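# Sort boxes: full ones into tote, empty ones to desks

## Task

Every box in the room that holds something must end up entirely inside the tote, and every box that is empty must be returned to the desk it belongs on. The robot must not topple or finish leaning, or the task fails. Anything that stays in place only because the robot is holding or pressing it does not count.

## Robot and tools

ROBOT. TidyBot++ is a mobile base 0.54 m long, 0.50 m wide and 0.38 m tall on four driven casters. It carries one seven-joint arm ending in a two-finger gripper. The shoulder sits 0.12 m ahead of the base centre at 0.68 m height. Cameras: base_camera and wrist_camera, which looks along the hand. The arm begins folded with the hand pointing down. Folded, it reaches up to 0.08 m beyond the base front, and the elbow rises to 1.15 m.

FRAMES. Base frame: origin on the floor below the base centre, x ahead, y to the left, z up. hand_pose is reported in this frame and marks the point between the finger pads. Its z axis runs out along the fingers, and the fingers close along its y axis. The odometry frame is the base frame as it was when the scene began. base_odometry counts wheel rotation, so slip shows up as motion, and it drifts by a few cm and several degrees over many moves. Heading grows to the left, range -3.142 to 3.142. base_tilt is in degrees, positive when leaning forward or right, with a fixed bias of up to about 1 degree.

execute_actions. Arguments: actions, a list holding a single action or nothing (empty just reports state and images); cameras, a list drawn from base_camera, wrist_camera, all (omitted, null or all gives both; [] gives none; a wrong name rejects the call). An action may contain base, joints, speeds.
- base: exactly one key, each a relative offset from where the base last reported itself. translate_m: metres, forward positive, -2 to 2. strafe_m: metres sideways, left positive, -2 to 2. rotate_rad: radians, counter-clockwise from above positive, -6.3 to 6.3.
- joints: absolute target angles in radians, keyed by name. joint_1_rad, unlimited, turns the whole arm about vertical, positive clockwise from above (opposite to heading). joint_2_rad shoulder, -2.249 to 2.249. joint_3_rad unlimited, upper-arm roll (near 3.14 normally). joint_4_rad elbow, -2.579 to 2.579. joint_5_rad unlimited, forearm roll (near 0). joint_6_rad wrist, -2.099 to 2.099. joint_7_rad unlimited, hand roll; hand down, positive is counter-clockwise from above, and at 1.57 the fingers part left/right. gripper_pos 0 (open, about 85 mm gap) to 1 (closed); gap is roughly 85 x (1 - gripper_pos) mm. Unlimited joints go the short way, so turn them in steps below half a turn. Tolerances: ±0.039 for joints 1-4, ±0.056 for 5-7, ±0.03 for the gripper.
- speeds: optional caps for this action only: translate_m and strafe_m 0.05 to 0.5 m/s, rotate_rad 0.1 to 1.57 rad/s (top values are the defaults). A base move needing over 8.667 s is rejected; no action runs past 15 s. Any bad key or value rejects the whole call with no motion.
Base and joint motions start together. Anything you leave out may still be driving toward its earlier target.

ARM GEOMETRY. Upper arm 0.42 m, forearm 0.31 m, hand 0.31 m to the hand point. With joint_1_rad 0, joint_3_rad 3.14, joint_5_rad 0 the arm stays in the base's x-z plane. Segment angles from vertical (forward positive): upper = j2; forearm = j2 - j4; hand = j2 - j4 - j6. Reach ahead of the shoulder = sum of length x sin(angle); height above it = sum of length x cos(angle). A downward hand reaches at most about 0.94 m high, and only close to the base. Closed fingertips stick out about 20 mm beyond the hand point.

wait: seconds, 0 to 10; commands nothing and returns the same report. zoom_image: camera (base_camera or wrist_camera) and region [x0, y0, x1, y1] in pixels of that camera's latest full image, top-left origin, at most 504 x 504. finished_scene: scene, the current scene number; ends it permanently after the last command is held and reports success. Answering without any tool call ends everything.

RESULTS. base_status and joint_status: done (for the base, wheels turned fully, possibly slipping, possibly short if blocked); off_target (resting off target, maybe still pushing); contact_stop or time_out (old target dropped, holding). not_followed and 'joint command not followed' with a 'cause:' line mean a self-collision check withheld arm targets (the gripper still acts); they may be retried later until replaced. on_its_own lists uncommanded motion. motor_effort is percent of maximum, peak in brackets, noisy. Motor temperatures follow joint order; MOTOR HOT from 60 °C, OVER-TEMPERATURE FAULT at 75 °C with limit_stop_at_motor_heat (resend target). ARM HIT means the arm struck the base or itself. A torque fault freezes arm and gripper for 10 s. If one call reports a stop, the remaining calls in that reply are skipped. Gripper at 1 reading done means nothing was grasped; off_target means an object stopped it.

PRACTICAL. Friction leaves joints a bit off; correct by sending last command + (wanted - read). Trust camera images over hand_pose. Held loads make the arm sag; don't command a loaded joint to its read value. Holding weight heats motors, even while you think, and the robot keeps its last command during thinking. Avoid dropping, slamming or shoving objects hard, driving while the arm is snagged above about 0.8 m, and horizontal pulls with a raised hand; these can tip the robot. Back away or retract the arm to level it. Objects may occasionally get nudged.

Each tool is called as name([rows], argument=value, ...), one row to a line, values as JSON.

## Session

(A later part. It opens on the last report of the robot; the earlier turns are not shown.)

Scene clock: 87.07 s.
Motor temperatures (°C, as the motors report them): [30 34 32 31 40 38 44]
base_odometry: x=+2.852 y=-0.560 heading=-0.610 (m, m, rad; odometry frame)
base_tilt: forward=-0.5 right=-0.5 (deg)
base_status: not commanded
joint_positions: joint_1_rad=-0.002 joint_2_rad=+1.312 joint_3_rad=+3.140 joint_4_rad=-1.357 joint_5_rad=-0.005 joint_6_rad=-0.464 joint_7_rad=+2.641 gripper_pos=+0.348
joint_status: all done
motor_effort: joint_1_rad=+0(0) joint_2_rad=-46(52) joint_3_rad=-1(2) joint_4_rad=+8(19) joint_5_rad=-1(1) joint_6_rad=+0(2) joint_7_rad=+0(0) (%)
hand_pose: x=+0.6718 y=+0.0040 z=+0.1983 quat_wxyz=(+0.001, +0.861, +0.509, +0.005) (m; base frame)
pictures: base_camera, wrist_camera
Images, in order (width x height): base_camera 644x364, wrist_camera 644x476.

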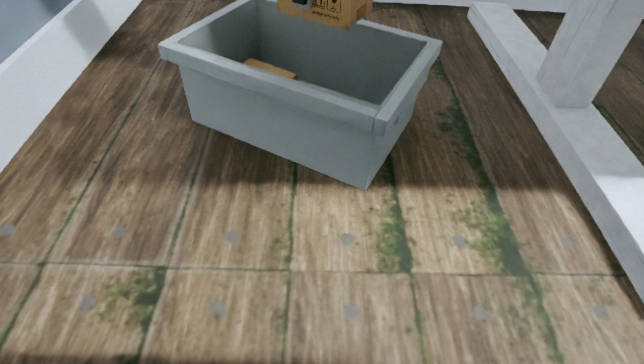

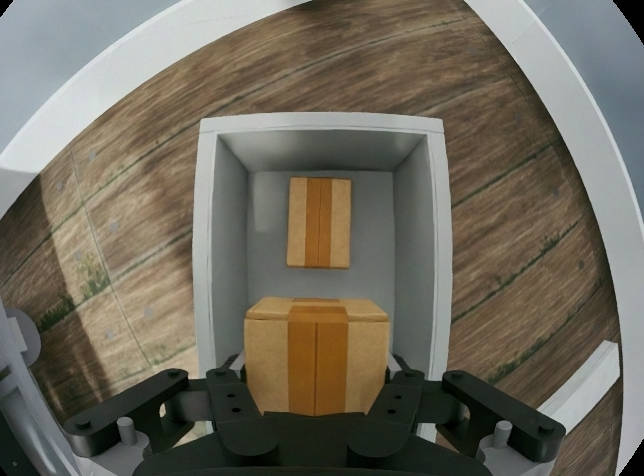

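execute_actions([
  {"joints":{"joint_2_rad":1.636,"joint_4_rad":-1.022,"joint_6_rad":-0.389}},
], cameras=["wrist_camera"])

Scene clock: 89.87 s.
Motor temperatures (°C, as the motors report them): [30 34 32 31 40 38 44]
base_odometry: x=+2.852 y=-0.560 heading=-0.610 (m, m, rad; odometry frame)
base_tilt: forward=-0.5 right=-0.5 (deg)
base_status: not commanded
joint_positions: joint_1_rad=-0.002 joint_2_rad=+1.659 joint_3_rad=+3.140 joint_4_rad=-1.051 joint_5_rad=-0.005 joint_6_rad=-0.424 joint_7_rad=+2.641 gripper_pos=+0.348
joint_status: all done
motor_effort: joint_1_rad=+0(0) joint_2_rad=-45(49) joint_3_rad=+0(1) joint_4_rad=+7(9) joint_5_rad=-1(0) joint_6_rad=+0(1) joint_7_rad=+0(0) (%)
hand_pose: x=+0.6723 y=+0.0039 z=+0.0481 quat_wxyz=(+0.000, +0.861, +0.509, +0.004) (m; base frame)
pictures: wrist_camera
Images, in order (width x height): wrist_camera 644x476.

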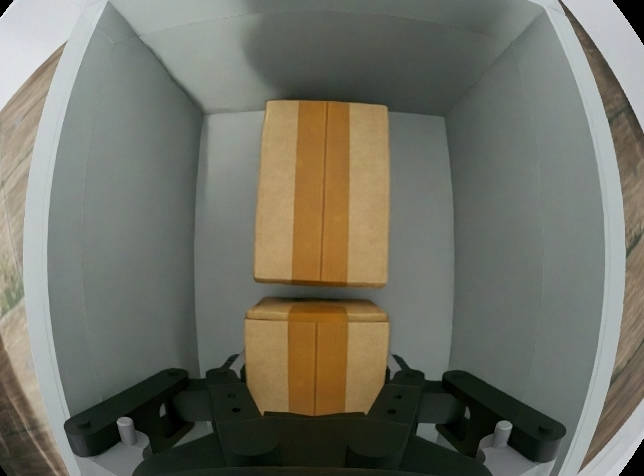

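execute_actions([
  {"joints":{"joint_2_rad":1.688,"joint_4_rad":-0.985}},
], cameras=["wrist_camera"])

Scene clock: 91.13 s.
Motor temperatures (°C, as the motors report them): [30 34 32 31 40 38 44]
base_odometry: x=+2.852 y=-0.560 heading=-0.610 (m, m, rad; odometry frame)
base_tilt: forward=-0.5 right=-0.4 (deg)
base_status: not commanded
joint_positions: joint_1_rad=-0.002 joint_2_rad=+1.691 joint_3_rad=+3.140 joint_4_rad=-1.008 joint_5_rad=-0.005 joint_6_rad=-0.423 joint_7_rad=+2.641 gripper_pos=+0.348
joint_status: all done
motor_effort: joint_1_rad=+0(0) joint_2_rad=-41(46) joint_3_rad=-1(1) joint_4_rad=+7(9) joint_5_rad=+0(0) joint_6_rad=+0(4) joint_7_rad=+0(0) (%)
hand_pose: x=+0.6772 y=+0.0038 z=+0.0359 quat_wxyz=(+0.003, +0.861, +0.509, +0.009) (m; base frame)
pictures: wrist_camera
Images, in order (width x height): wrist_camera 644x476.

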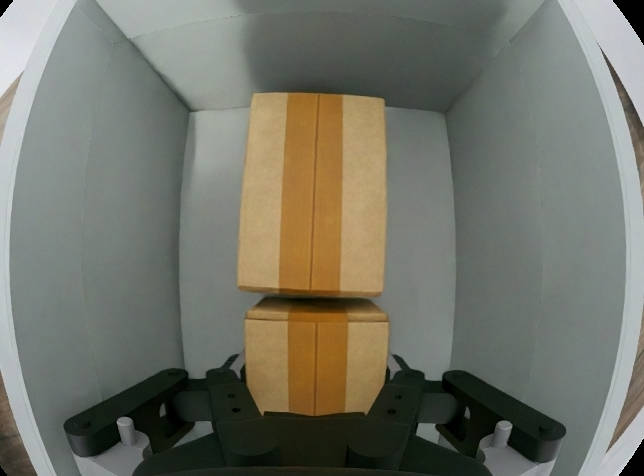

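execute_actions([
  {"joints":{"gripper_pos":0.15}},
], cameras=[])

execute_actions([
  {"joints":{"joint_2_rad":1.36,"joint_4_rad":-1.36}},
], cameras=["wrist_camera"])

execute_actions([
  {"joints":{"joint_2_rad":0.35,"joint_4_rad":-0.85,"joint_6_rad":-1.80,"joint_7_rad":1.55,"gripper_pos":0}},
], cameras=[])

Scene clock: 93.10 s.
Motor temperatures (°C, as the motors report them): [30 34 32 31 40 38 44]
base_odometry: x=+2.852 y=-0.560 heading=-0.610 (m, m, rad; odometry frame)
base_tilt: forward=-0.5 right=-0.4 (deg)
base_status: not commanded
joint_positions: joint_1_rad=-0.002 joint_2_rad=+1.691 joint_3_rad=+3.140 joint_4_rad=-1.006 joint_5_rad=-0.005 joint_6_rad=-0.423 joint_7_rad=+2.641 gripper_pos=+0.150
joint_status: all done
motor_effort: joint_1_rad=+0(1) joint_2_rad=-42(45) joint_3_rad=-1(1) joint_4_rad=+7(8) joint_5_rad=-1(1) joint_6_rad=+0(2) joint_7_rad=+0(0) (%)
hand_pose: x=+0.6788 y=+0.0038 z=+0.0362 quat_wxyz=(+0.004, +0.861, +0.509, +0.010) (m; base frame)
pictures: none
No camera images: the call's "cameras" was empty. Leave "cameras" out to get every camera's image.

Scene clock: 94.73 s.
Motor temperatures (°C, as the motors report them): [30 34 32 31 40 38 44]
base_odometry: x=+2.852 y=-0.560 heading=-0.610 (m, m, rad; odometry frame)
base_tilt: forward=-0.5 right=-0.4 (deg)
base_status: not commanded
joint_positions: joint_1_rad=-0.002 joint_2_rad=+1.361 joint_3_rad=+3.140 joint_4_rad=-1.334 joint_5_rad=-0.005 joint_6_rad=-0.423 joint_7_rad=+2.641 gripper_pos=+0.150
joint_status: all done
motor_effort: joint_1_rad=+0(1) joint_2_rad=-42(45) joint_3_rad=+0(1) joint_4_rad=+7(8) joint_5_rad=+0(0) joint_6_rad=+0(0) joint_7_rad=+0(0) (%)
hand_pose: x=+0.6737 y=+0.0039 z=+0.1747 quat_wxyz=(+0.005, +0.861, +0.509, +0.011) (m; base frame)
pictures: wrist_camera
Images, in order (width x height): wrist_camera 644x476.

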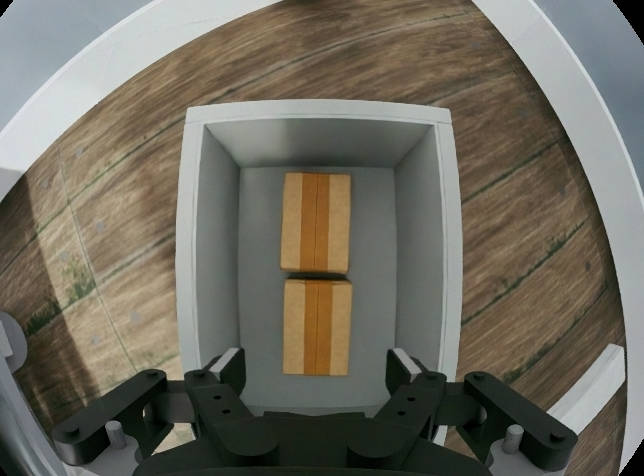

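Scene clock: 97.23 s.
Motor temperatures (°C, as the motors report them): [30 34 32 31 40 38 44]
base_odometry: x=+2.852 y=-0.560 heading=-0.610 (m, m, rad; odometry frame)
base_tilt: forward=-0.5 right=-0.5 (deg)
base_status: not commanded
joint_positions: joint_1_rad=-0.002 joint_2_rad=+0.348 joint_3_rad=+3.140 joint_4_rad=-0.872 joint_5_rad=-0.005 joint_6_rad=-1.768 joint_7_rad=+1.578 gripper_pos=+0.000
joint_status: all done
motor_effort: joint_1_rad=+1(1) joint_2_rad=-28(47) joint_3_rad=+0(1) joint_4_rad=+16(16) joint_5_rad=-1(1) joint_6_rad=+1(2) joint_7_rad=+0(0) (%)
hand_pose: x=+0.6052 y=+0.0043 z=+0.8780 quat_wxyz=(-0.003, +0.997, +0.006, +0.077) (m; base frame)
pictures: none
No camera images: the call's "cameras" was empty. Leave "cameras" out to get every camera's image.

execute_actions([
  {"base":{"strafe_m":-1.47}},
])

Scene clock: 102.13 s.
Motor temperatures (°C, as the motors report them): [30 34 32 31 40 38 44]
base_odometry: x=+2.010 y=-1.765 heading=-0.610 (m, m, rad; odometry frame)
base_tilt: forward=-0.5 right=-0.4 (deg)
base_status: done
joint_positions: joint_1_rad=+0.012 joint_2_rad=+0.348 joint_3_rad=+3.140 joint_4_rad=-0.872 joint_5_rad=-0.005 joint_6_rad=-1.768 joint_7_rad=+1.578 gripper_pos=+0.000
joint_status: not commanded
motor_effort: joint_1_rad=+0(4) joint_2_rad=-29(31) joint_3_rad=+0(2) joint_4_rad=+16(16) joint_5_rad=-1(0) joint_6_rad=+1(1) joint_7_rad=-1(0) (%)
hand_pose: x=+0.6054 y=-0.0022 z=+0.8780 quat_wxyz=(-0.002, +0.997, -0.001, +0.077) (m; base frame)
pictures: base_camera, wrist_camera
Images, in order (width x height): base_camera 644x364, wrist_camera 644x476.

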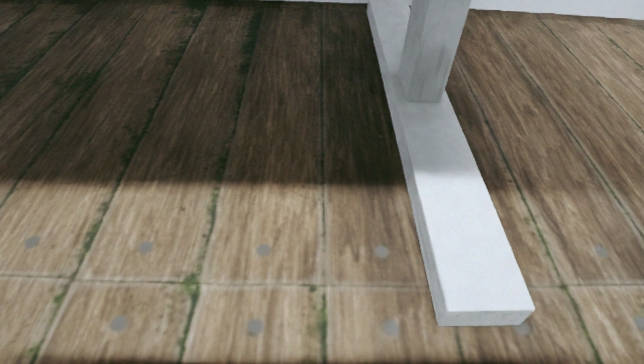

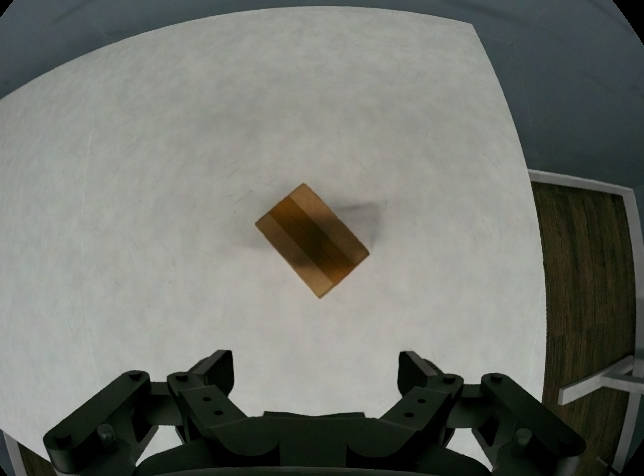

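execute_actions([
  {"joints":{"joint_1_rad":-0.008,"joint_2_rad":0.535,"joint_4_rad":-0.74,"joint_6_rad":-1.68,"joint_7_rad":2.33}},
], cameras=["wrist_camera"])

Scene clock: 104.53 s.
Motor temperatures (°C, as the motors report them): [30 34 32 31 40 38 44]
base_odometry: x=+2.010 y=-1.765 heading=-0.610 (m, m, rad; odometry frame)
base_tilt: forward=-0.5 right=-0.4 (deg)
base_status: not commanded
joint_positions: joint_1_rad=+0.005 joint_2_rad=+0.540 joint_3_rad=+3.140 joint_4_rad=-0.764 joint_5_rad=-0.005 joint_6_rad=-1.713 joint_7_rad=+2.314 gripper_pos=+0.000
joint_status: all done
motor_effort: joint_1_rad=+1(0) joint_2_rad=-35(37) joint_3_rad=+0(0) joint_4_rad=+16(18) joint_5_rad=+0(1) joint_6_rad=+1(1) joint_7_rad=+0(1) (%)
hand_pose: x=+0.6772 y=+0.0010 z=+0.8168 quat_wxyz=(+0.020, +0.930, +0.361, +0.059) (m; base frame)
pictures: wrist_camera
Images, in order (width x height): wrist_camera 644x476.

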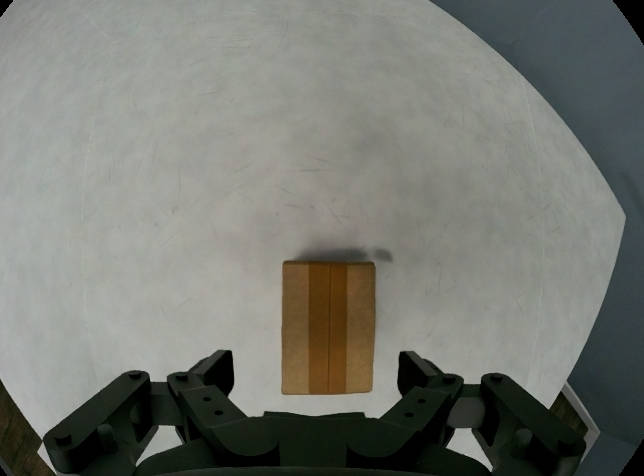

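execute_actions([
  {"base":{"translate_m":0.007},"joints":{"joint_2_rad":0.65}},
], cameras=["wrist_camera"])

Scene clock: 106.27 s.
Motor temperatures (°C, as the motors report them): [30 34 32 31 40 38 44]
base_odometry: x=+2.016 y=-1.769 heading=-0.610 (m, m, rad; odometry frame)
base_tilt: forward=-0.5 right=-0.5 (deg)
base_status: done
joint_positions: joint_1_rad=+0.004 joint_2_rad=+0.654 joint_3_rad=+3.140 joint_4_rad=-0.759 joint_5_rad=-0.005 joint_6_rad=-1.713 joint_7_rad=+2.314 gripper_pos=+0.000
joint_status: all done
motor_effort: joint_1_rad=+0(1) joint_2_rad=-37(41) joint_3_rad=+0(0) joint_4_rad=+16(17) joint_5_rad=-1(1) joint_6_rad=+0(1) joint_7_rad=+0(0) (%)
hand_pose: x=+0.6905 y=+0.0012 z=+0.7538 quat_wxyz=(+0.000, +0.932, +0.362, +0.008) (m; base frame)
pictures: wrist_camera
Images, in order (width x height): wrist_camera 644x476.

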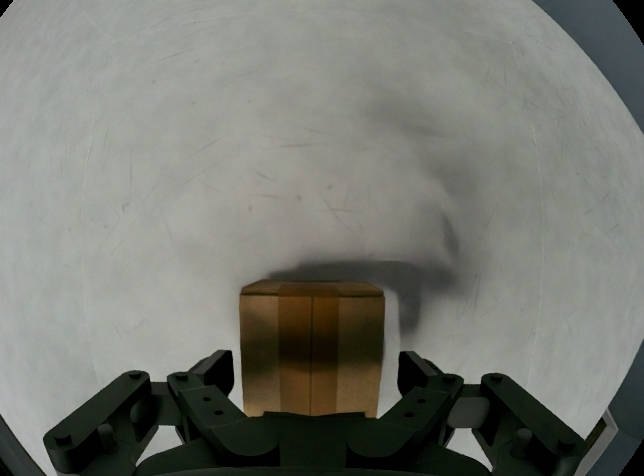

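execute_actions(actions=[])

Scene clock: 109.27 s.
Motor temperatures (°C, as the motors report them): [30 34 32 31 40 38 44]
base_odometry: x=+2.016 y=-1.769 heading=-0.610 (m, m, rad; odometry frame)
base_tilt: forward=-0.5 right=-0.4 (deg)
base_status: done
joint_positions: joint_1_rad=+0.004 joint_2_rad=+0.654 joint_3_rad=+3.140 joint_4_rad=-0.759 joint_5_rad=-0.005 joint_6_rad=-1.713 joint_7_rad=+2.314 gripper_pos=+0.000
joint_status: all done
motor_effort: joint_1_rad=+0(1) joint_2_rad=-37(41) joint_3_rad=+0(0) joint_4_rad=+16(17) joint_5_rad=-1(1) joint_6_rad=+0(1) joint_7_rad=+0(0) (%)
hand_pose: x=+0.6905 y=+0.0012 z=+0.7538 quat_wxyz=(+0.000, +0.932, +0.362, +0.008) (m; base frame)
pictures: base_camera, wrist_camera
Images, in order (width x height): base_camera 644x364, wrist_camera 644x476.

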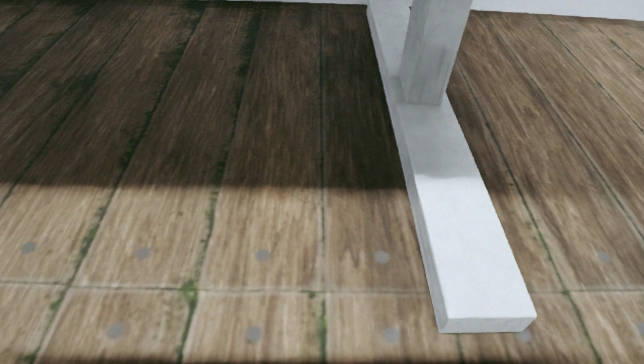

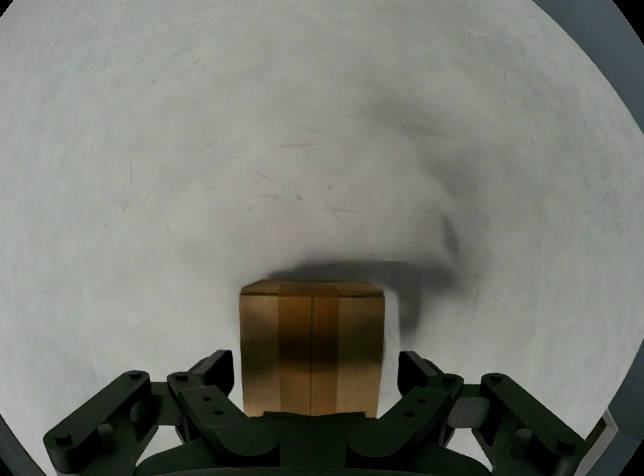

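execute_actions([
  {"joints":{"gripper_pos":1.0}},
], cameras=[])

Scene clock: 110.67 s.
Motor temperatures (°C, as the motors report them): [30 34 32 31 40 38 44]
base_odometry: x=+2.016 y=-1.769 heading=-0.610 (m, m, rad; odometry frame)
base_tilt: forward=-0.5 right=-0.5 (deg)
base_status: not commanded
joint_positions: joint_1_rad=+0.004 joint_2_rad=+0.654 joint_3_rad=+3.140 joint_4_rad=-0.758 joint_5_rad=-0.005 joint_6_rad=-1.712 joint_7_rad=+2.314 gripper_pos=+0.351
joint_status: gripper_pos off_target (ended at +0.351, target +1.000)
motor_effort: joint_1_rad=+1(2) joint_2_rad=-36(40) joint_3_rad=+0(1) joint_4_rad=+15(17) joint_5_rad=-1(0) joint_6_rad=+0(1) joint_7_rad=+0(1) (%)
hand_pose: x=+0.6907 y=+0.0013 z=+0.7545 quat_wxyz=(+0.000, +0.932, +0.362, +0.009) (m; base frame)
pictures: none
No camera images: the call's "cameras" was empty. Leave "cameras" out to get every camera's image.

execute_actions([
  {"joints":{"joint_2_rad":0.585}},
], cameras=["wrist_camera"])

Scene clock: 111.93 s.
Motor temperatures (°C, as the motors report them): [30 34 32 31 40 38 44]
base_odometry: x=+2.016 y=-1.769 heading=-0.610 (m, m, rad; odometry frame)
base_tilt: forward=-0.5 right=-0.4 (deg)
base_status: not commanded
joint_positions: joint_1_rad=+0.004 joint_2_rad=+0.596 joint_3_rad=+3.140 joint_4_rad=-0.758 joint_5_rad=-0.005 joint_6_rad=-1.712 joint_7_rad=+2.314 gripper_pos=+0.351
joint_status: all done
motor_effort: joint_1_rad=+1(1) joint_2_rad=-39(42) joint_3_rad=-1(0) joint_4_rad=+17(18) joint_5_rad=-1(1) joint_6_rad=+0(0) joint_7_rad=+0(0) (%)
hand_pose: x=+0.6855 y=+0.0013 z=+0.7874 quat_wxyz=(+0.011, +0.931, +0.362, +0.036) (m; base frame)
pictures: wrist_camera
Images, in order (width x height): wrist_camera 644x476.

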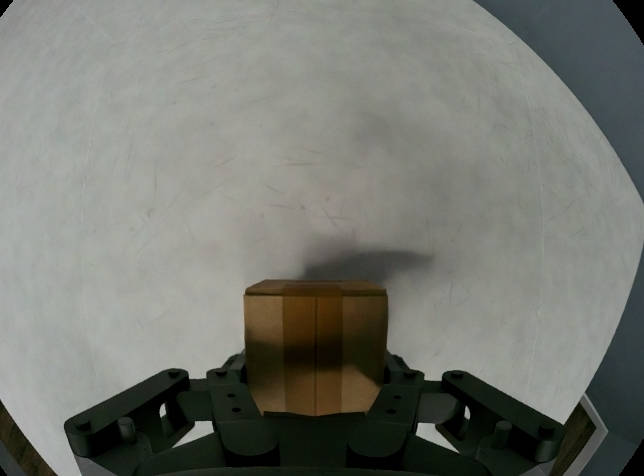

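execute_actions(actions=[], cameras=[])

execute_actions(actions=[], cameras=[])

execute_actions(actions=[], cameras=[])

Scene clock: 112.83 s.
Motor temperatures (°C, as the motors report them): [30 34 32 31 40 38 44]
base_odometry: x=+2.016 y=-1.769 heading=-0.610 (m, m, rad; odometry frame)
base_tilt: forward=-0.5 right=-0.4 (deg)
base_status: not commanded
joint_positions: joint_1_rad=+0.004 joint_2_rad=+0.596 joint_3_rad=+3.140 joint_4_rad=-0.758 joint_5_rad=-0.005 joint_6_rad=-1.712 joint_7_rad=+2.314 gripper_pos=+0.351
joint_status: all done
motor_effort: joint_1_rad=+1(1) joint_2_rad=-39(42) joint_3_rad=+0(0) joint_4_rad=+17(18) joint_5_rad=-1(1) joint_6_rad=+0(0) joint_7_rad=+0(0) (%)
hand_pose: x=+0.6855 y=+0.0013 z=+0.7874 quat_wxyz=(+0.011, +0.931, +0.362, +0.036) (m; base frame)
pictures: none
No camera images: the call's "cameras" was empty. Leave "cameras" out to get every camera's image.

Scene clock: 112.83 s.
Motor temperatures (°C, as the motors report them): [30 34 32 31 40 38 44]
base_odometry: x=+2.016 y=-1.769 heading=-0.610 (m, m, rad; odometry frame)
base_tilt: forward=-0.5 right=-0.4 (deg)
base_status: not commanded
joint_positions: joint_1_rad=+0.004 joint_2_rad=+0.596 joint_3_rad=+3.140 joint_4_rad=-0.758 joint_5_rad=-0.005 joint_6_rad=-1.712 joint_7_rad=+2.314 gripper_pos=+0.351
joint_status: all done
motor_effort: joint_1_rad=+1(1) joint_2_rad=-39(42) joint_3_rad=+0(0) joint_4_rad=+17(18) joint_5_rad=-1(1) joint_6_rad=+0(0) joint_7_rad=+0(0) (%)
hand_pose: x=+0.6855 y=+0.0013 z=+0.7874 quat_wxyz=(+0.011, +0.931, +0.362, +0.036) (m; base frame)
pictures: none
No camera images: the call's "cameras" was empty. Leave "cameras" out to get every camera's image.

Scene clock: 112.83 s.
Motor temperatures (°C, as the motors report them): [30 34 32 31 40 38 44]
base_odometry: x=+2.016 y=-1.769 heading=-0.610 (m, m, rad; odometry frame)
base_tilt: forward=-0.5 right=-0.4 (deg)
base_status: not commanded
joint_positions: joint_1_rad=+0.004 joint_2_rad=+0.596 joint_3_rad=+3.140 joint_4_rad=-0.758 joint_5_rad=-0.005 joint_6_rad=-1.712 joint_7_rad=+2.314 gripper_pos=+0.351
joint_status: all done
motor_effort: joint_1_rad=+1(1) joint_2_rad=-39(42) joint_3_rad=+0(0) joint_4_rad=+17(18) joint_5_rad=-1(1) joint_6_rad=+0(0) joint_7_rad=+0(0) (%)
hand_pose: x=+0.6855 y=+0.0013 z=+0.7874 quat_wxyz=(+0.011, +0.931, +0.362, +0.036) (m; base frame)
pictures: none
No camera images: the call's "cameras" was empty. Leave "cameras" out to get every camera's image.

execute_actions([
  {"joints":{"joint_2_rad":0.65}},
], cameras=[])

Scene clock: 115.17 s.
Motor temperatures (°C, as the motors report them): [30 34 32 31 40 38 44]
base_odometry: x=+2.016 y=-1.769 heading=-0.610 (m, m, rad; odometry frame)
base_tilt: forward=-0.5 right=-0.4 (deg)
base_status: not commanded
joint_positions: joint_1_rad=+0.004 joint_2_rad=+0.654 joint_3_rad=+3.140 joint_4_rad=-0.757 joint_5_rad=-0.005 joint_6_rad=-1.712 joint_7_rad=+2.314 gripper_pos=+0.351
joint_status: all done
motor_effort: joint_1_rad=+1(1) joint_2_rad=-37(42) joint_3_rad=+0(0) joint_4_rad=+15(18) joint_5_rad=+0(1) joint_6_rad=+0(1) joint_7_rad=+0(0) (%)
hand_pose: x=+0.6913 y=+0.0013 z=+0.7545 quat_wxyz=(+0.001, +0.932, +0.362, +0.010) (m; base frame)
pictures: none
No camera images: the call's "cameras" was empty. Leave "cameras" out to get every camera's image.

execute_actions([
  {"joints":{"gripper_pos":0.15}},
], cameras=[])

execute_actions([
  {"joints":{"joint_2_rad":0.585}},
], cameras=["wrist_camera"])

Scene clock: 117.83 s.
Motor temperatures (°C, as the motors report them): [30 34 32 31 40 38 44]
base_odometry: x=+2.016 y=-1.769 heading=-0.610 (m, m, rad; odometry frame)
base_tilt: forward=-0.5 right=-0.4 (deg)
base_status: not commanded
joint_positions: joint_1_rad=+0.004 joint_2_rad=+0.654 joint_3_rad=+3.140 joint_4_rad=-0.757 joint_5_rad=-0.005 joint_6_rad=-1.712 joint_7_rad=+2.314 gripper_pos=+0.150
joint_status: all done
motor_effort: joint_1_rad=+0(1) joint_2_rad=-38(40) joint_3_rad=+0(1) joint_4_rad=+16(17) joint_5_rad=+0(1) joint_6_rad=+0(0) joint_7_rad=+0(0) (%)
hand_pose: x=+0.6913 y=+0.0013 z=+0.7546 quat_wxyz=(+0.001, +0.932, +0.362, +0.010) (m; base frame)
pictures: none
No camera images: the call's "cameras" was empty. Leave "cameras" out to get every camera's image.

Scene clock: 118.77 s.
Motor temperatures (°C, as the motors report them): [30 34 32 31 40 38 44]
base_odometry: x=+2.016 y=-1.769 heading=-0.610 (m, m, rad; odometry frame)
base_tilt: forward=-0.5 right=-0.4 (deg)
base_status: not commanded
joint_positions: joint_1_rad=+0.004 joint_2_rad=+0.583 joint_3_rad=+3.140 joint_4_rad=-0.756 joint_5_rad=-0.005 joint_6_rad=-1.712 joint_7_rad=+2.314 gripper_pos=+0.150
joint_status: all done
motor_effort: joint_1_rad=+1(0) joint_2_rad=-36(40) joint_3_rad=+0(1) joint_4_rad=+16(17) joint_5_rad=-1(0) joint_6_rad=+1(1) joint_7_rad=+0(0) (%)
hand_pose: x=+0.6848 y=+0.0013 z=+0.7954 quat_wxyz=(+0.014, +0.931, +0.362, +0.043) (m; base frame)
pictures: wrist_camera
Images, in order (width x height): wrist_camera 644x476.

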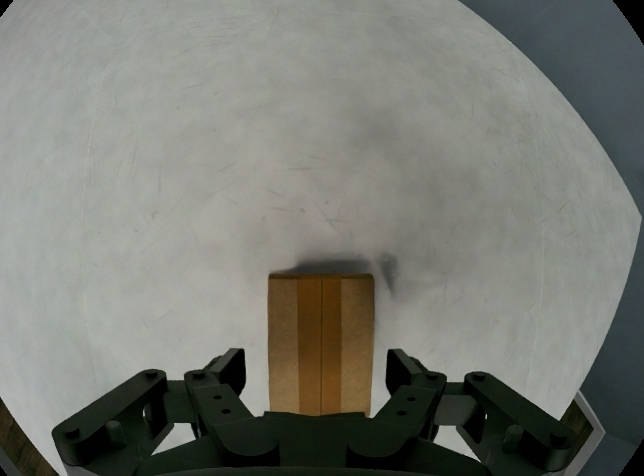

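execute_actions(actions=[], cameras=[])

Scene clock: 120.27 s.
Motor temperatures (°C, as the motors report them): [30 34 32 31 40 38 44]
base_odometry: x=+2.016 y=-1.769 heading=-0.610 (m, m, rad; odometry frame)
base_tilt: forward=-0.5 right=-0.4 (deg)
base_status: not commanded
joint_positions: joint_1_rad=+0.004 joint_2_rad=+0.583 joint_3_rad=+3.140 joint_4_rad=-0.756 joint_5_rad=-0.005 joint_6_rad=-1.712 joint_7_rad=+2.314 gripper_pos=+0.150
joint_status: all done
motor_effort: joint_1_rad=+1(0) joint_2_rad=-36(40) joint_3_rad=-1(1) joint_4_rad=+16(17) joint_5_rad=+0(0) joint_6_rad=+1(1) joint_7_rad=+0(0) (%)
hand_pose: x=+0.6848 y=+0.0013 z=+0.7954 quat_wxyz=(+0.014, +0.931, +0.362, +0.043) (m; base frame)
pictures: none
No camera images: the call's "cameras" was empty. Leave "cameras" out to get every camera's image.

execute_actions([
  {"joints":{"joint_2_rad":0.65,"gripper_pos":0.05}},
], cameras=["wrist_camera"])

execute_actions([
  {"joints":{"gripper_pos":1.0}},
], cameras=[])

Scene clock: 122.53 s.
Motor temperatures (°C, as the motors report them): [30 34 32 31 40 38 44]
base_odometry: x=+2.016 y=-1.769 heading=-0.610 (m, m, rad; odometry frame)
base_tilt: forward=-0.5 right=-0.5 (deg)
base_status: not commanded
joint_positions: joint_1_rad=+0.004 joint_2_rad=+0.652 joint_3_rad=+3.140 joint_4_rad=-0.756 joint_5_rad=-0.005 joint_6_rad=-1.712 joint_7_rad=+2.314 gripper_pos=+0.050
joint_status: all done
motor_effort: joint_1_rad=+0(1) joint_2_rad=-38(40) joint_3_rad=+0(1) joint_4_rad=+16(17) joint_5_rad=-1(1) joint_6_rad=+0(1) joint_7_rad=+0(0) (%)
hand_pose: x=+0.6913 y=+0.0013 z=+0.7559 quat_wxyz=(+0.001, +0.932, +0.362, +0.011) (m; base frame)
pictures: wrist_camera
Images, in order (width x height): wrist_camera 644x476.

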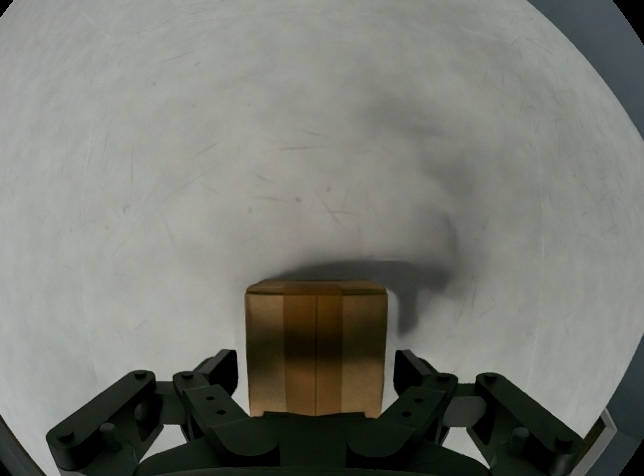

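Scene clock: 123.60 s.
Motor temperatures (°C, as the motors report them): [30 34 32 31 40 38 44]
base_odometry: x=+2.016 y=-1.769 heading=-0.610 (m, m, rad; odometry frame)
base_tilt: forward=-0.5 right=-0.4 (deg)
base_status: not commanded
joint_positions: joint_1_rad=+0.004 joint_2_rad=+0.651 joint_3_rad=+3.140 joint_4_rad=-0.755 joint_5_rad=-0.005 joint_6_rad=-1.712 joint_7_rad=+2.314 gripper_pos=+0.352
joint_status: gripper_pos off_target (ended at +0.352, target +1.000)
motor_effort: joint_1_rad=+0(1) joint_2_rad=-36(40) joint_3_rad=+0(1) joint_4_rad=+14(17) joint_5_rad=-1(1) joint_6_rad=+0(1) joint_7_rad=+0(0) (%)
hand_pose: x=+0.6915 y=+0.0013 z=+0.7566 quat_wxyz=(+0.002, +0.932, +0.362, +0.012) (m; base frame)
pictures: none
No camera images: the call's "cameras" was empty. Leave "cameras" out to get every camera's image.

execute_actions([
  {"joints":{"joint_2_rad":0.45}},
], cameras=["wrist_camera"])

Scene clock: 125.60 s.
Motor temperatures (°C, as the motors report them): [30 34 32 31 40 38 44]
base_odometry: x=+2.016 y=-1.769 heading=-0.610 (m, m, rad; odometry frame)
base_tilt: forward=-0.5 right=-0.4 (deg)
base_status: not commanded
joint_positions: joint_1_rad=+0.004 joint_2_rad=+0.458 joint_3_rad=+3.140 joint_4_rad=-0.755 joint_5_rad=-0.005 joint_6_rad=-1.712 joint_7_rad=+2.314 gripper_pos=+0.352
joint_status: all done
motor_effort: joint_1_rad=+0(0) joint_2_rad=-34(43) joint_3_rad=+0(1) joint_4_rad=+17(18) joint_5_rad=+0(1) joint_6_rad=+1(3) joint_7_rad=+0(0) (%)
hand_pose: x=+0.6664 y=+0.0014 z=+0.8655 quat_wxyz=(+0.037, +0.927, +0.360, +0.102) (m; base frame)
pictures: wrist_camera
Images, in order (width x height): wrist_camera 644x476.

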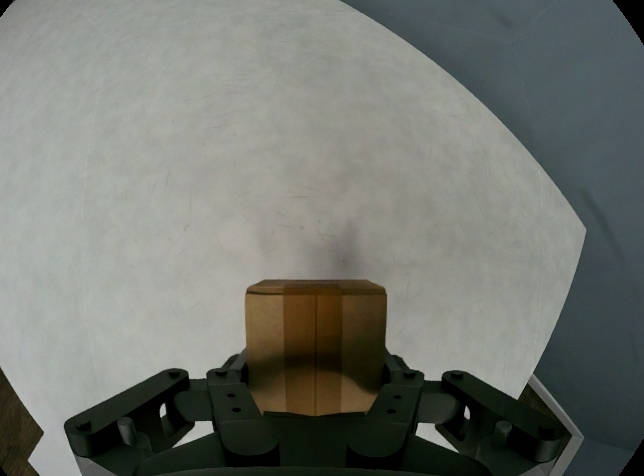

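execute_actions([
  {"base":{"strafe_m":1.47},"joints":{"joint_7_rad":2.585,"joint_1_rad":-0.086}},
])

Scene clock: 134.07 s.
Motor temperatures (°C, as the motors report them): [30 34 32 31 40 38 44]
base_odometry: x=+2.859 y=-0.565 heading=-0.611 (m, m, rad; odometry frame)
base_tilt: forward=-0.5 right=-0.5 (deg)
base_status: done
joint_positions: joint_1_rad=-0.086 joint_2_rad=+0.458 joint_3_rad=+3.140 joint_4_rad=-0.755 joint_5_rad=-0.005 joint_6_rad=-1.711 joint_7_rad=+2.565 gripper_pos=+0.352
joint_status: all done
motor_effort: joint_1_rad=+1(4) joint_2_rad=-35(35) joint_3_rad=+0(2) joint_4_rad=+17(18) joint_5_rad=+0(2) joint_6_rad=+2(2) joint_7_rad=+0(0) (%)
hand_pose: x=+0.6642 y=+0.0507 z=+0.8654 quat_wxyz=(+0.045, +0.852, +0.513, +0.099) (m; base frame)
pictures: base_camera, wrist_camera
Images, in order (width x height): base_camera 644x364, wrist_camera 644x476.

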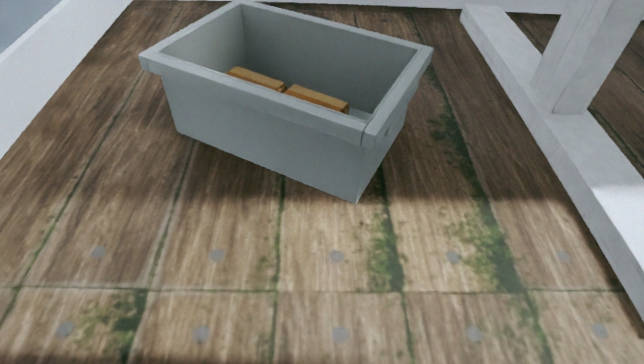

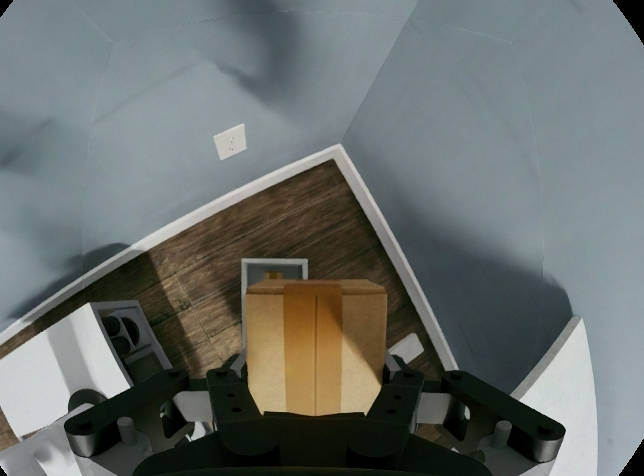

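execute_actions([
  {"joints":{"joint_2_rad":1.30,"joint_4_rad":-1.297,"joint_6_rad":-0.51}},
])

Scene clock: 137.47 s.
Motor temperatures (°C, as the motors report them): [30 34 32 31 40 38 44]
base_odometry: x=+2.859 y=-0.565 heading=-0.611 (m, m, rad; odometry frame)
base_tilt: forward=-0.5 right=-0.4 (deg)
base_status: not commanded
joint_positions: joint_1_rad=-0.086 joint_2_rad=+1.308 joint_3_rad=+3.140 joint_4_rad=-1.277 joint_5_rad=-0.005 joint_6_rad=-0.544 joint_7_rad=+2.565 gripper_pos=+0.352
joint_status: all done
motor_effort: joint_1_rad=+1(0) joint_2_rad=-45(52) joint_3_rad=-1(1) joint_4_rad=+9(17) joint_5_rad=+0(1) joint_6_rad=+0(3) joint_7_rad=+0(0) (%)
hand_pose: x=+0.6924 y=+0.0527 z=+0.2126 quat_wxyz=(+0.001, +0.858, +0.513, +0.006) (m; base frame)
pictures: base_camera, wrist_camera
Images, in order (width x height): base_camera 644x364, wrist_camera 644x476.

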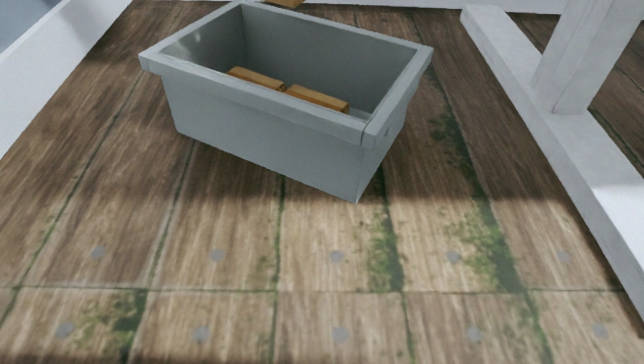

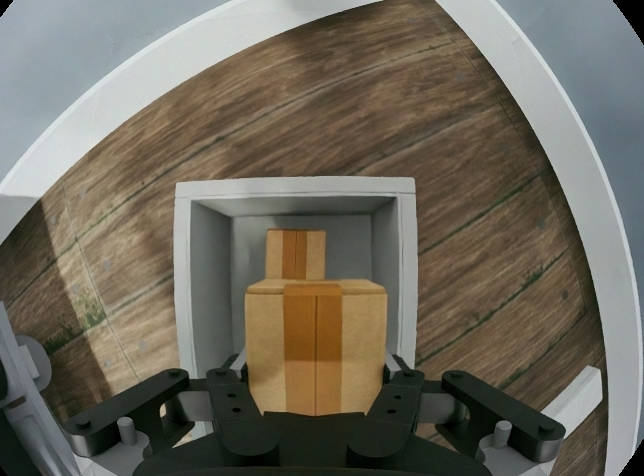

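execute_actions([
  {"joints":{"joint_2_rad":1.506,"joint_4_rad":-1.169,"joint_6_rad":-0.40}},
])

Scene clock: 143.70 s.
Motor temperatures (°C, as the motors report them): [30 35 32 31 40 38 44]
base_odometry: x=+2.859 y=-0.565 heading=-0.611 (m, m, rad; odometry frame)
base_tilt: forward=-0.5 right=-0.4 (deg)
base_status: not commanded
joint_positions: joint_1_rad=-0.086 joint_2_rad=+1.518 joint_3_rad=+3.140 joint_4_rad=-1.193 joint_5_rad=-0.005 joint_6_rad=-0.435 joint_7_rad=+2.565 gripper_pos=+0.352
joint_status: all done
motor_effort: joint_1_rad=+0(0) joint_2_rad=-44(48) joint_3_rad=-1(1) joint_4_rad=+7(9) joint_5_rad=+0(1) joint_6_rad=+0(1) joint_7_rad=+0(0) (%)
hand_pose: x=+0.6665 y=+0.0504 z=+0.1071 quat_wxyz=(-0.003, +0.859, +0.513, -0.001) (m; base frame)
pictures: base_camera, wrist_camera
Images, in order (width x height): base_camera 644x364, wrist_camera 644x476.

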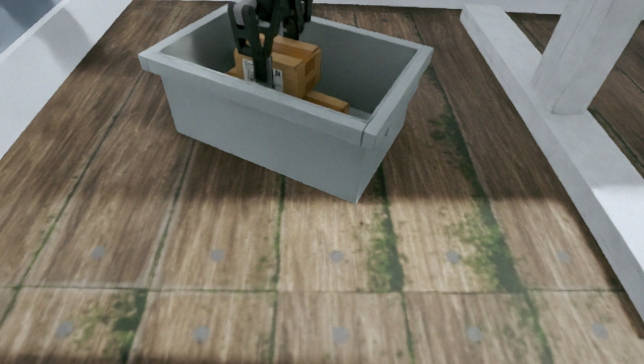

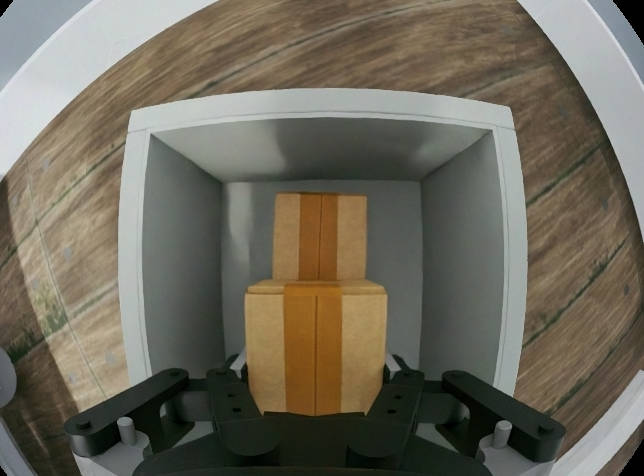

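execute_actions([
  {"joints":{"joint_2_rad":1.546,"joint_4_rad":-1.125}},
], cameras=["base_camera"])

Scene clock: 145.03 s.
Motor temperatures (°C, as the motors report them): [30 35 32 31 40 38 44]
base_odometry: x=+2.859 y=-0.565 heading=-0.611 (m, m, rad; odometry frame)
base_tilt: forward=-0.5 right=-0.4 (deg)
base_status: not commanded
joint_positions: joint_1_rad=-0.086 joint_2_rad=+1.550 joint_3_rad=+3.140 joint_4_rad=-1.147 joint_5_rad=-0.005 joint_6_rad=-0.434 joint_7_rad=+2.565 gripper_pos=+0.352
joint_status: all done
motor_effort: joint_1_rad=+0(1) joint_2_rad=-44(46) joint_3_rad=+0(1) joint_4_rad=+7(8) joint_5_rad=-1(0) joint_6_rad=+0(0) joint_7_rad=+0(1) (%)
hand_pose: x=+0.6762 y=+0.0512 z=+0.0958 quat_wxyz=(+0.001, +0.859, +0.513, +0.006) (m; base frame)
pictures: base_camera
Images, in order (width x height): base_camera 644x364.

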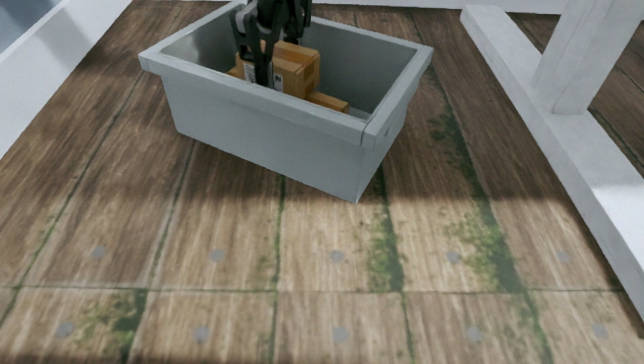

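execute_actions([
  {"joints":{"joint_2_rad":1.563}},
], cameras=["wrist_camera"])

Scene clock: 146.27 s.
Motor temperatures (°C, as the motors report them): [30 35 32 31 40 38 44]
base_odometry: x=+2.859 y=-0.565 heading=-0.611 (m, m, rad; odometry frame)
base_tilt: forward=-0.5 right=-0.5 (deg)
base_status: not commanded
joint_positions: joint_1_rad=-0.086 joint_2_rad=+1.561 joint_3_rad=+3.140 joint_4_rad=-1.146 joint_5_rad=-0.005 joint_6_rad=-0.433 joint_7_rad=+2.565 gripper_pos=+0.352
joint_status: all done
motor_effort: joint_1_rad=-1(0) joint_2_rad=-40(46) joint_3_rad=-1(1) joint_4_rad=+6(8) joint_5_rad=-1(1) joint_6_rad=-1(1) joint_7_rad=+1(1) (%)
hand_pose: x=+0.6703 y=+0.0507 z=+0.0897 quat_wxyz=(-0.001, +0.859, +0.513, +0.001) (m; base frame)
pictures: wrist_camera
Images, in order (width x height): wrist_camera 644x476.

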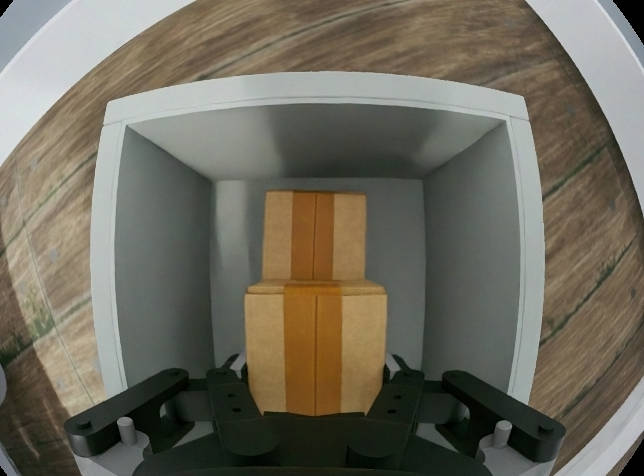

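Contact. Release and lift.

execute_actions([
  {"joints":{"gripper_pos":0.15}},
], cameras=[])

execute_actions([
  {"joints":{"joint_2_rad":1.32,"joint_4_rad":-1.40}},
])

Scene clock: 148.13 s.
Motor temperatures (°C, as the motors report them): [30 35 32 31 40 38 44]
base_odometry: x=+2.859 y=-0.565 heading=-0.611 (m, m, rad; odometry frame)
base_tilt: forward=-0.5 right=-0.5 (deg)
base_status: not commanded
joint_positions: joint_1_rad=-0.086 joint_2_rad=+1.560 joint_3_rad=+3.140 joint_4_rad=-1.146 joint_5_rad=-0.005 joint_6_rad=-0.433 joint_7_rad=+2.565 gripper_pos=+0.150
joint_status: all done
motor_effort: joint_1_rad=+1(0) joint_2_rad=-42(44) joint_3_rad=-1(1) joint_4_rad=+7(7) joint_5_rad=+0(1) joint_6_rad=+0(1) joint_7_rad=+0(0) (%)
hand_pose: x=+0.6705 y=+0.0507 z=+0.0898 quat_wxyz=(-0.001, +0.859, +0.513, +0.002) (m; base frame)
pictures: none
No camera images: the call's "cameras" was empty. Leave "cameras" out to get every camera's image.

Scene clock: 149.63 s.
Motor temperatures (°C, as the motors report them): [30 35 32 31 40 38 44]
base_odometry: x=+2.859 y=-0.565 heading=-0.611 (m, m, rad; odometry frame)
base_tilt: forward=-0.5 right=-0.5 (deg)
base_status: not commanded
joint_positions: joint_1_rad=-0.086 joint_2_rad=+1.319 joint_3_rad=+3.140 joint_4_rad=-1.374 joint_5_rad=-0.005 joint_6_rad=-0.433 joint_7_rad=+2.565 gripper_pos=+0.150
joint_status: all done
motor_effort: joint_1_rad=+0(1) joint_2_rad=-42(45) joint_3_rad=+0(0) joint_4_rad=+7(7) joint_5_rad=-1(1) joint_6_rad=+0(0) joint_7_rad=+0(0) (%)
hand_pose: x=+0.6654 y=+0.0503 z=+0.1922 quat_wxyz=(+0.002, +0.858, +0.513, +0.008) (m; base frame)
pictures: base_camera, wrist_camera
Images, in order (width x height): base_camera 644x364, wrist_camera 644x476.

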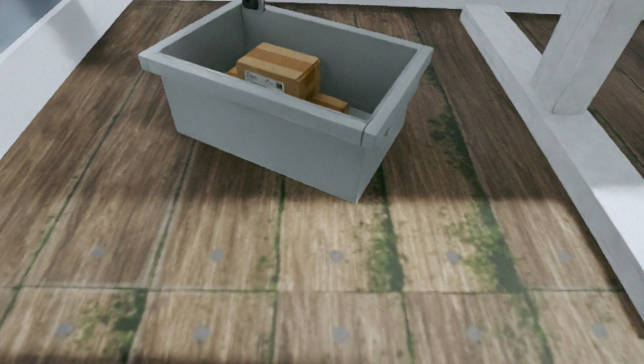

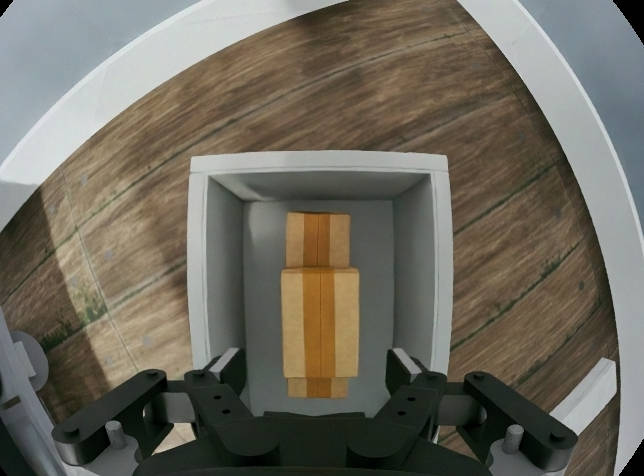

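finished_scene(scene=2)

The scene is finished: the task was done.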